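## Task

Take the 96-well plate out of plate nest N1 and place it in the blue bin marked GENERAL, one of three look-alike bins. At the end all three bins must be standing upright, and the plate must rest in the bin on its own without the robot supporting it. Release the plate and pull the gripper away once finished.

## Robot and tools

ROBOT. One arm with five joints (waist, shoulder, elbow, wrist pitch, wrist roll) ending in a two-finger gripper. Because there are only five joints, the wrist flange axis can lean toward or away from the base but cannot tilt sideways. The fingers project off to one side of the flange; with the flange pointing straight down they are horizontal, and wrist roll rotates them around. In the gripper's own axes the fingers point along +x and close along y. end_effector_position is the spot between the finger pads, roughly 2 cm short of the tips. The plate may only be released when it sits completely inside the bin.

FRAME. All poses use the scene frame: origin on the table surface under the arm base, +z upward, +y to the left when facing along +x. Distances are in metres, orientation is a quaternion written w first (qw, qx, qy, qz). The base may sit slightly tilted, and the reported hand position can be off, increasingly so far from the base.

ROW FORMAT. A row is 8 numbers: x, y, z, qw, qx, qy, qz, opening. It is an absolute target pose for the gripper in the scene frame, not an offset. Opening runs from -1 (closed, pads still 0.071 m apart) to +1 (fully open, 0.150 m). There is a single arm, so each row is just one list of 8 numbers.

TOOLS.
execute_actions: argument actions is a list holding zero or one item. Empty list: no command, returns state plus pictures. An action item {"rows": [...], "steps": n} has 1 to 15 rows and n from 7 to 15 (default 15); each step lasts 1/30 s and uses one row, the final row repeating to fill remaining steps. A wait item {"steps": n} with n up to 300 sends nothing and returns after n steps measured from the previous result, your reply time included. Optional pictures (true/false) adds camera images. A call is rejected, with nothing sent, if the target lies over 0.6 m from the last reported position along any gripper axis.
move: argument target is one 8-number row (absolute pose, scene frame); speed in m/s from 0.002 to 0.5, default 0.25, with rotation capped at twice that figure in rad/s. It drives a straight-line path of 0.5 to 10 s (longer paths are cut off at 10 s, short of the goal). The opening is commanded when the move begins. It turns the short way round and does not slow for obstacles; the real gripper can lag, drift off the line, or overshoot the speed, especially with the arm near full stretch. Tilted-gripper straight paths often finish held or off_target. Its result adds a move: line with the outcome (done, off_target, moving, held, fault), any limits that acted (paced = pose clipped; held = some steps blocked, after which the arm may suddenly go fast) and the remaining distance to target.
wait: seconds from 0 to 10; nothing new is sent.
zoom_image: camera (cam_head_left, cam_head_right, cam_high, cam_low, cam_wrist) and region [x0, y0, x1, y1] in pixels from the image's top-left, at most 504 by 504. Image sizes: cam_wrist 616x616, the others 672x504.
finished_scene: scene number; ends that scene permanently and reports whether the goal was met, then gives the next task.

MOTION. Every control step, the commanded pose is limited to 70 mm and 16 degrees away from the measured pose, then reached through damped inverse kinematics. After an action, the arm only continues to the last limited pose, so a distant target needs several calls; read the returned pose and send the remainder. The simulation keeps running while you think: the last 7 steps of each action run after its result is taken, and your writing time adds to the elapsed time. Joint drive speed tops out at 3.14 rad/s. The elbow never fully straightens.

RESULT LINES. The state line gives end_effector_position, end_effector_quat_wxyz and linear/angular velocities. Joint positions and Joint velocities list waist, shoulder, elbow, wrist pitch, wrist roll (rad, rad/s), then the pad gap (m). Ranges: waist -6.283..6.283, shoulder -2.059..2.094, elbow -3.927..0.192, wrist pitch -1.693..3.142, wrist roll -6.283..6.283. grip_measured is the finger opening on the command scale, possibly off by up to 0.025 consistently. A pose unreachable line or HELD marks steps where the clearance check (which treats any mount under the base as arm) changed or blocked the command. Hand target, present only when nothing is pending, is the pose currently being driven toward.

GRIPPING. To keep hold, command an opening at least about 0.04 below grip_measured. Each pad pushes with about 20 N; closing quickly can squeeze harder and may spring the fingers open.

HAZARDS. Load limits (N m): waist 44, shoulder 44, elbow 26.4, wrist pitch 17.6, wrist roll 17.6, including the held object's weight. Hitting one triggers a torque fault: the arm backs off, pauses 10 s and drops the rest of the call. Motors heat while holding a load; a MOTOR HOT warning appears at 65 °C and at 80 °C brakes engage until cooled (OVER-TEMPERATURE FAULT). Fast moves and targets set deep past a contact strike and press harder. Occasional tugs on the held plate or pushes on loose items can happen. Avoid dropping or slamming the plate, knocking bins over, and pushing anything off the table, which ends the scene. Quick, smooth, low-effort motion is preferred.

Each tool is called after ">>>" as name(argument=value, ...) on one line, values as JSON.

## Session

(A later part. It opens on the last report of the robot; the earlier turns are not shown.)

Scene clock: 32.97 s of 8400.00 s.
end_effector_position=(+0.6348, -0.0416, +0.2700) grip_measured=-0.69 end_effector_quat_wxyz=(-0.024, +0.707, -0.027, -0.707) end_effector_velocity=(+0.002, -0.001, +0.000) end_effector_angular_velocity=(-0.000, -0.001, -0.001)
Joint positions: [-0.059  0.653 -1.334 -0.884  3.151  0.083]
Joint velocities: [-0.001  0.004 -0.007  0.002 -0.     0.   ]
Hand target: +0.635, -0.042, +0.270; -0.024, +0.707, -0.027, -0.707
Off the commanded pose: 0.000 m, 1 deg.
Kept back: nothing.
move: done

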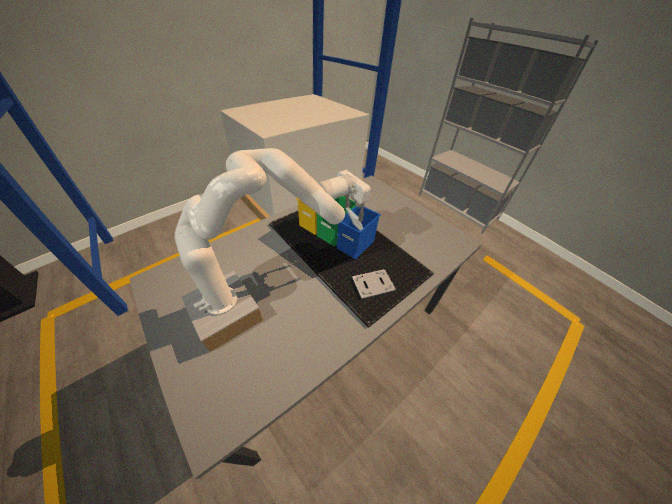

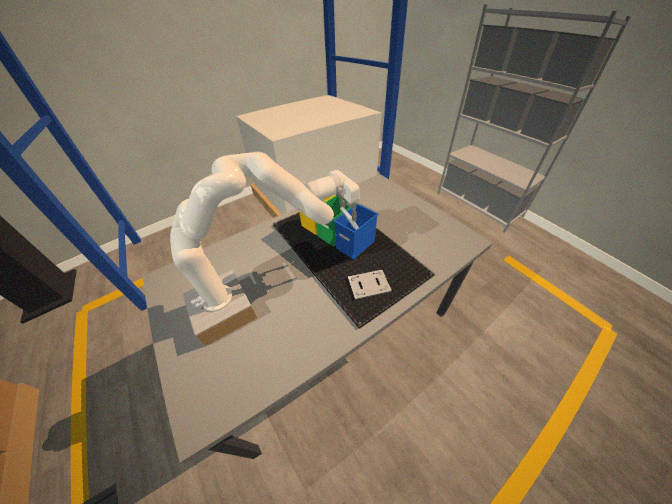

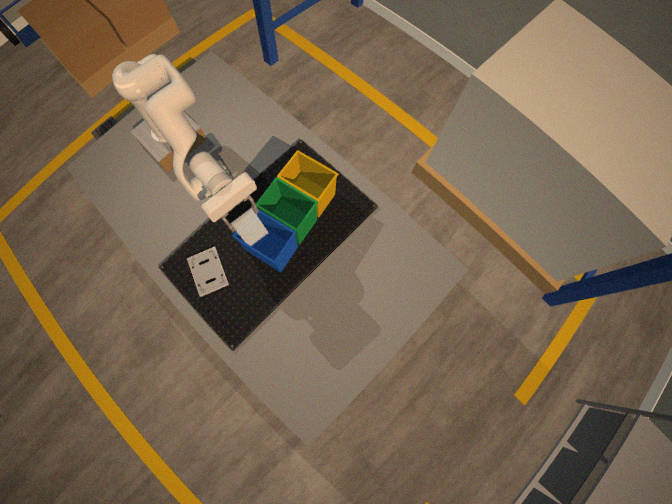

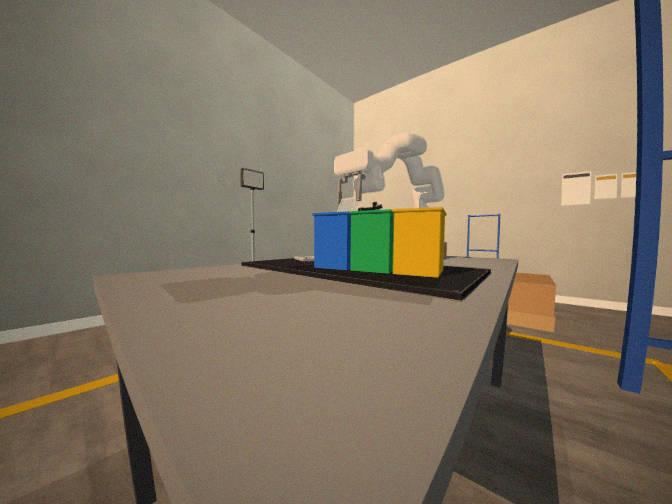

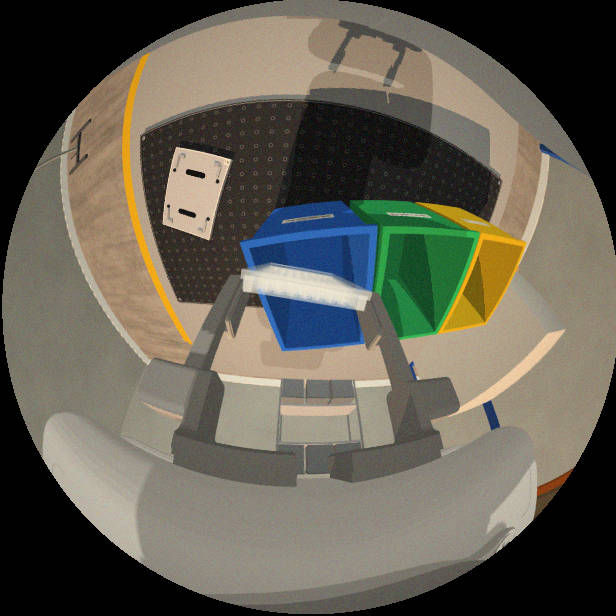

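>>> move(target=[0.635,-0.042,0.235,-0.018,0.707,-0.018,-0.707,-0.75], speed=0.04)

>>> move(target=[0.635,-0.042,0.235,-0.018,0.707,-0.018,-0.707,-0.2])

>>> move(target=[0.6,-0.042,0.36,-0.018,0.707,-0.018,-0.707,-0.2], speed=0.15)

Scene clock: 34.50 s of 8400.00 s.
end_effector_position=(+0.6351, -0.0417, +0.2352) grip_measured=-0.69 end_effector_quat_wxyz=(-0.023, +0.707, -0.027, -0.707) end_effector_velocity=(+0.001, -0.000, +0.000) end_effector_angular_velocity=(-0.000, -0.003, -0.000)
Joint positions: [-0.058  0.731 -1.348 -0.948  3.151  0.083]
Joint velocities: [-0.     0.002 -0.002 -0.002 -0.     0.   ]
Hand target: +0.635, -0.042, +0.235; -0.023, +0.707, -0.027, -0.707
Off the commanded pose: 0.000 m, 1 deg.
Kept back: nothing.
move: done

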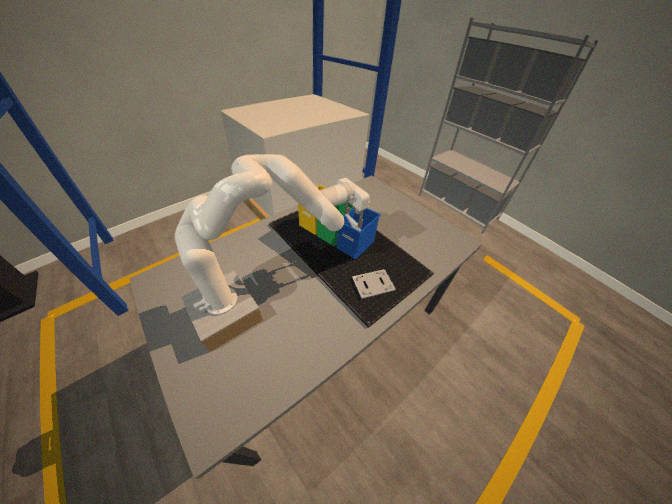

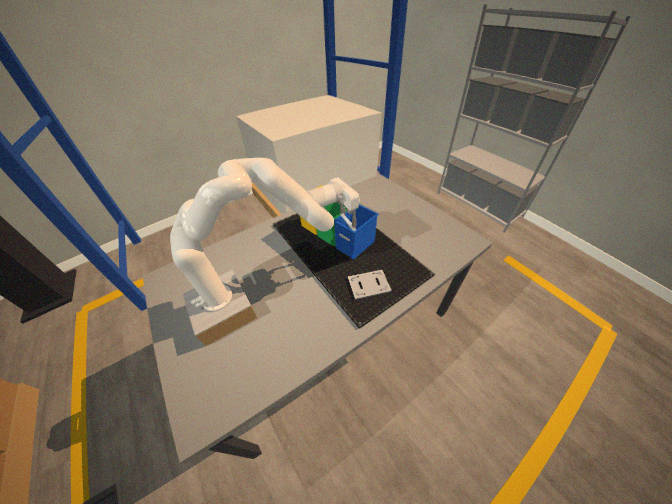

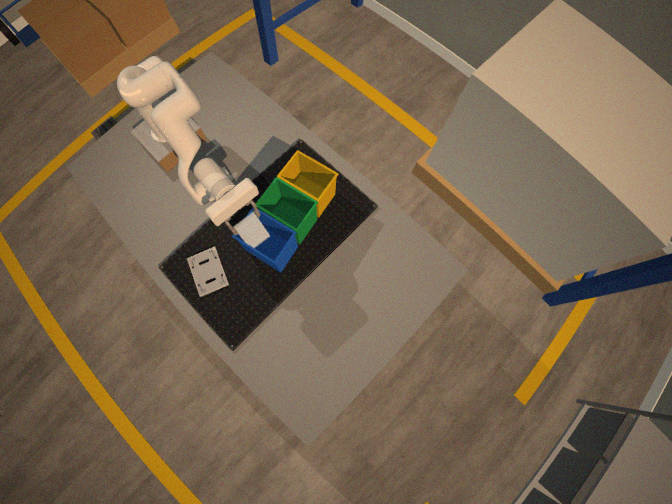

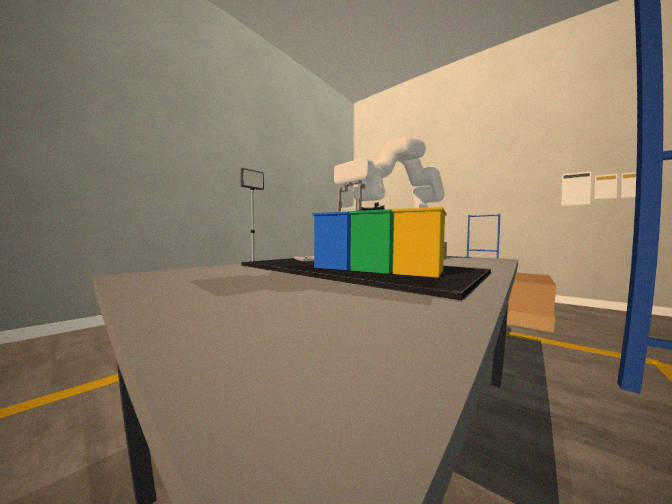

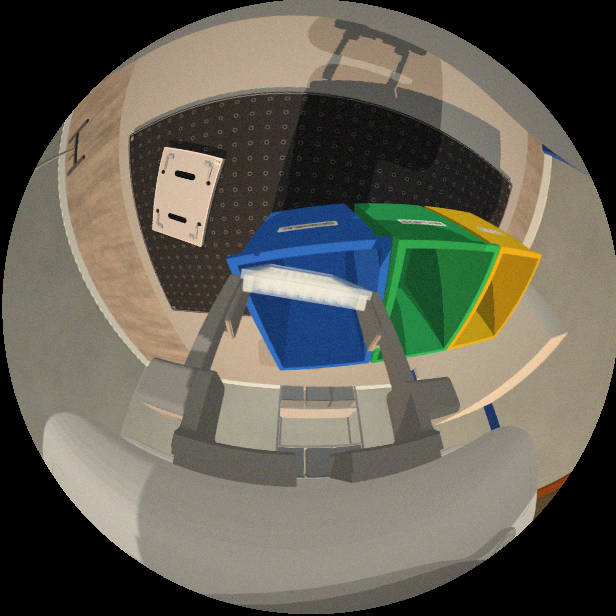

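Scene clock: 35.20 s of 8400.00 s.
end_effector_position=(+0.6350, -0.0417, +0.2350) grip_measured=-0.20 end_effector_quat_wxyz=(-0.023, +0.707, -0.027, -0.707) end_effector_velocity=(+0.000, -0.000, +0.000) end_effector_angular_velocity=(+0.000, -0.000, -0.000)
Joint positions: [-0.058  0.732 -1.348 -0.949  3.151  0.103]
Joint velocities: [-0.  0. -0. -0.  0.  0.]
Hand target: +0.635, -0.042, +0.235; -0.023, +0.707, -0.027, -0.707
Off the commanded pose: 0.000 m, 1 deg.
Kept back: nothing.
move: done

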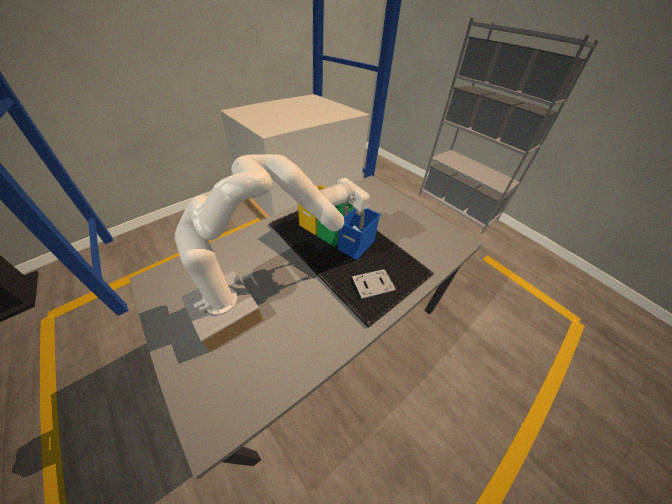

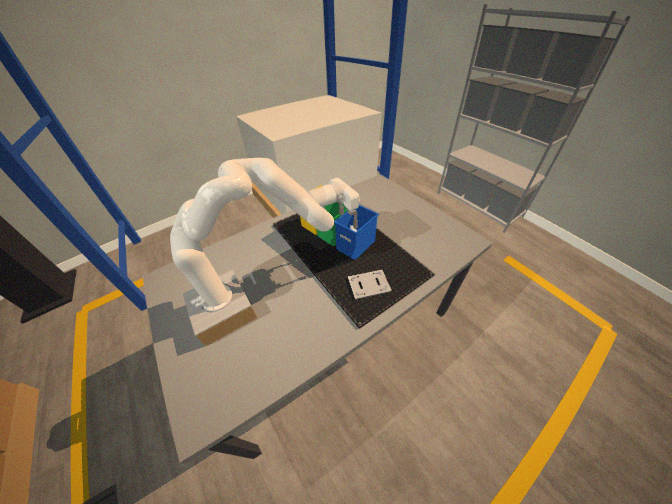

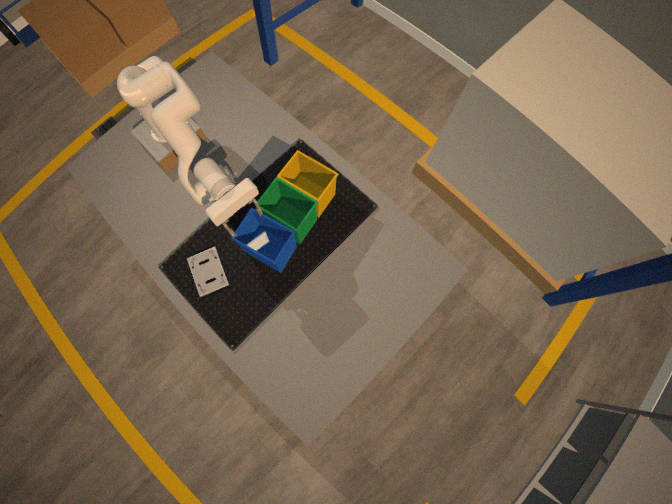

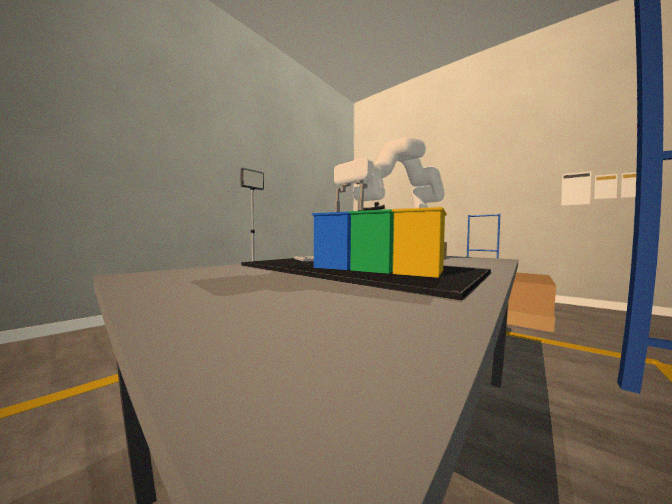

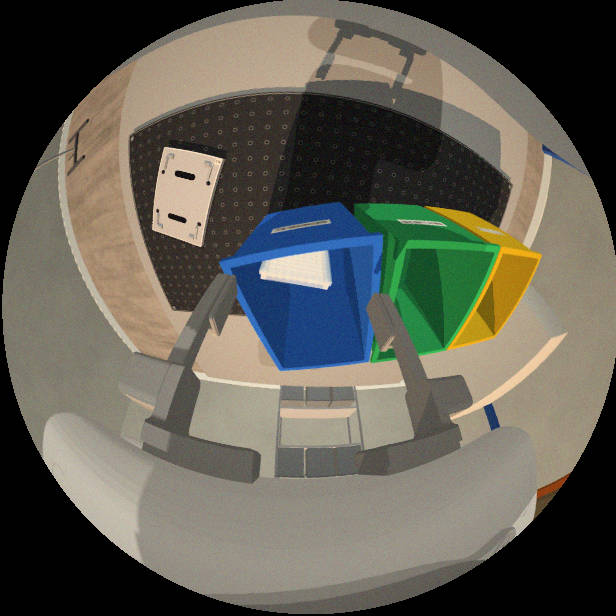

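Scene clock: 36.50 s of 8400.00 s.
end_effector_position=(+0.6000, -0.0418, +0.3593) grip_measured=-0.20 end_effector_quat_wxyz=(-0.025, +0.706, -0.030, -0.707) end_effector_velocity=(-0.000, -0.000, +0.004) end_effector_angular_velocity=(-0.001, -0.004, -0.000)
Joint positions: [-0.065  0.378 -1.193 -0.749  3.149  0.103]
Joint velocities: [-0.    -0.008 -0.     0.003 -0.001  0.   ]
Hand target: +0.600, -0.042, +0.360; -0.025, +0.707, -0.030, -0.707
Off the commanded pose: 0.001 m, 2 deg.
Kept back: nothing.
move: done

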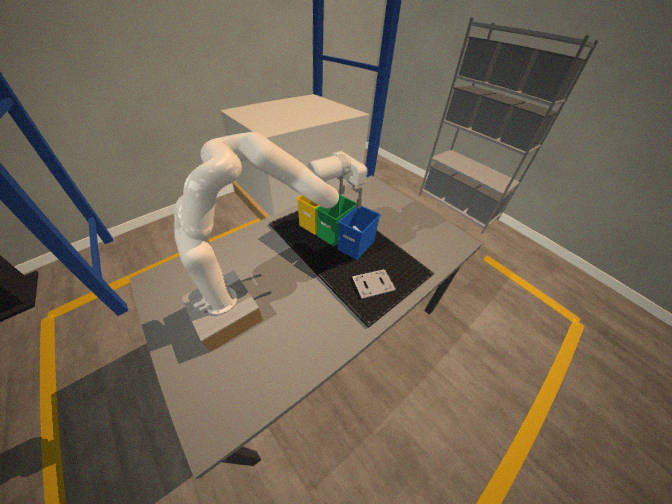

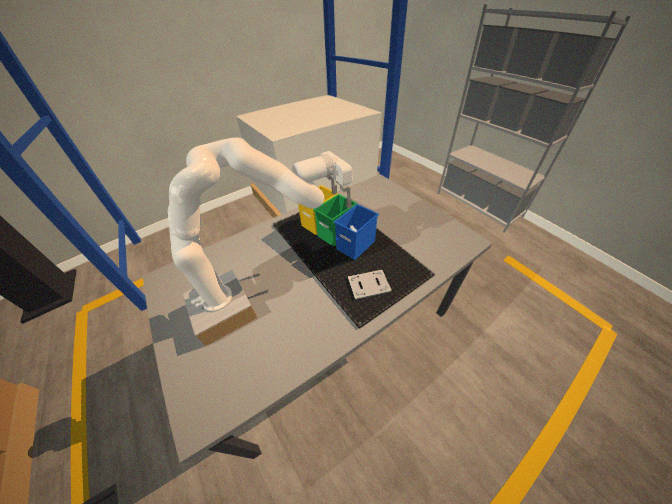

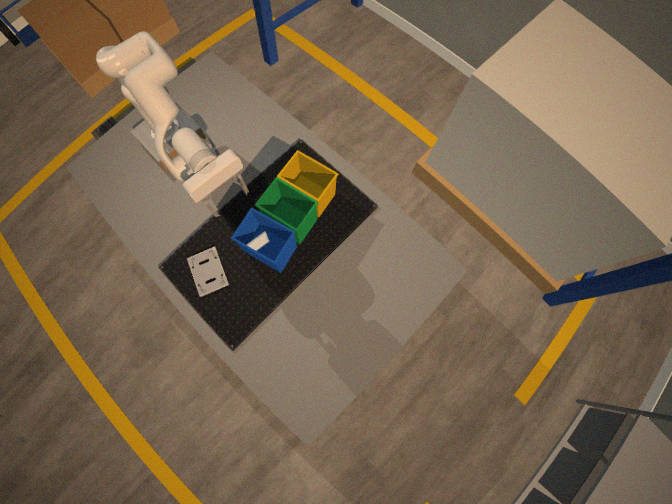

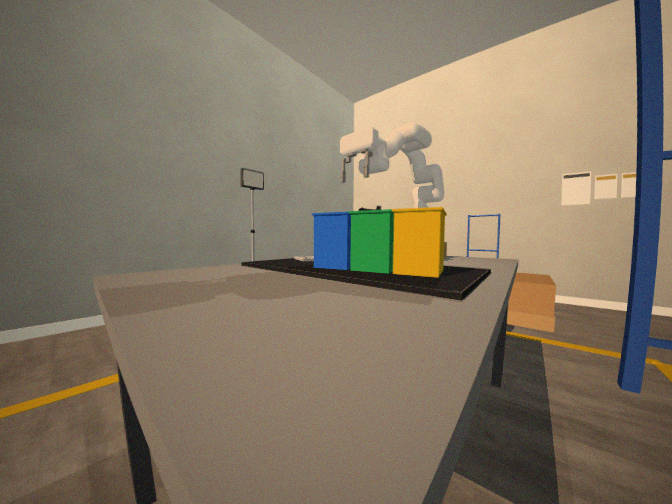

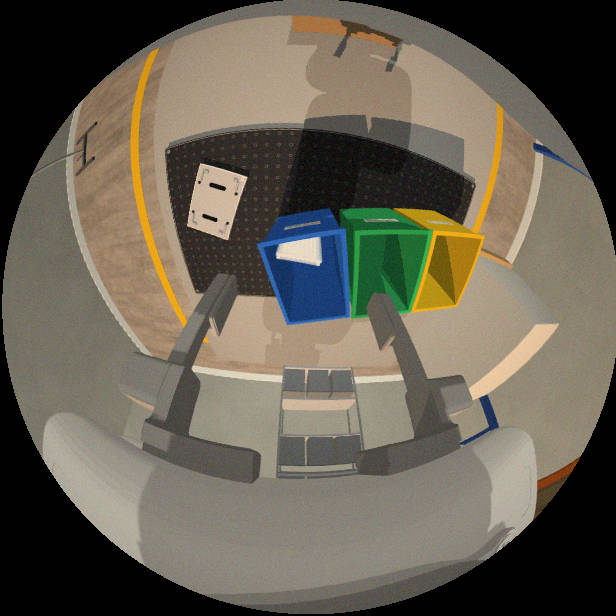

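>>> finished_scene(scene=1)

The scene is finished: the task was done.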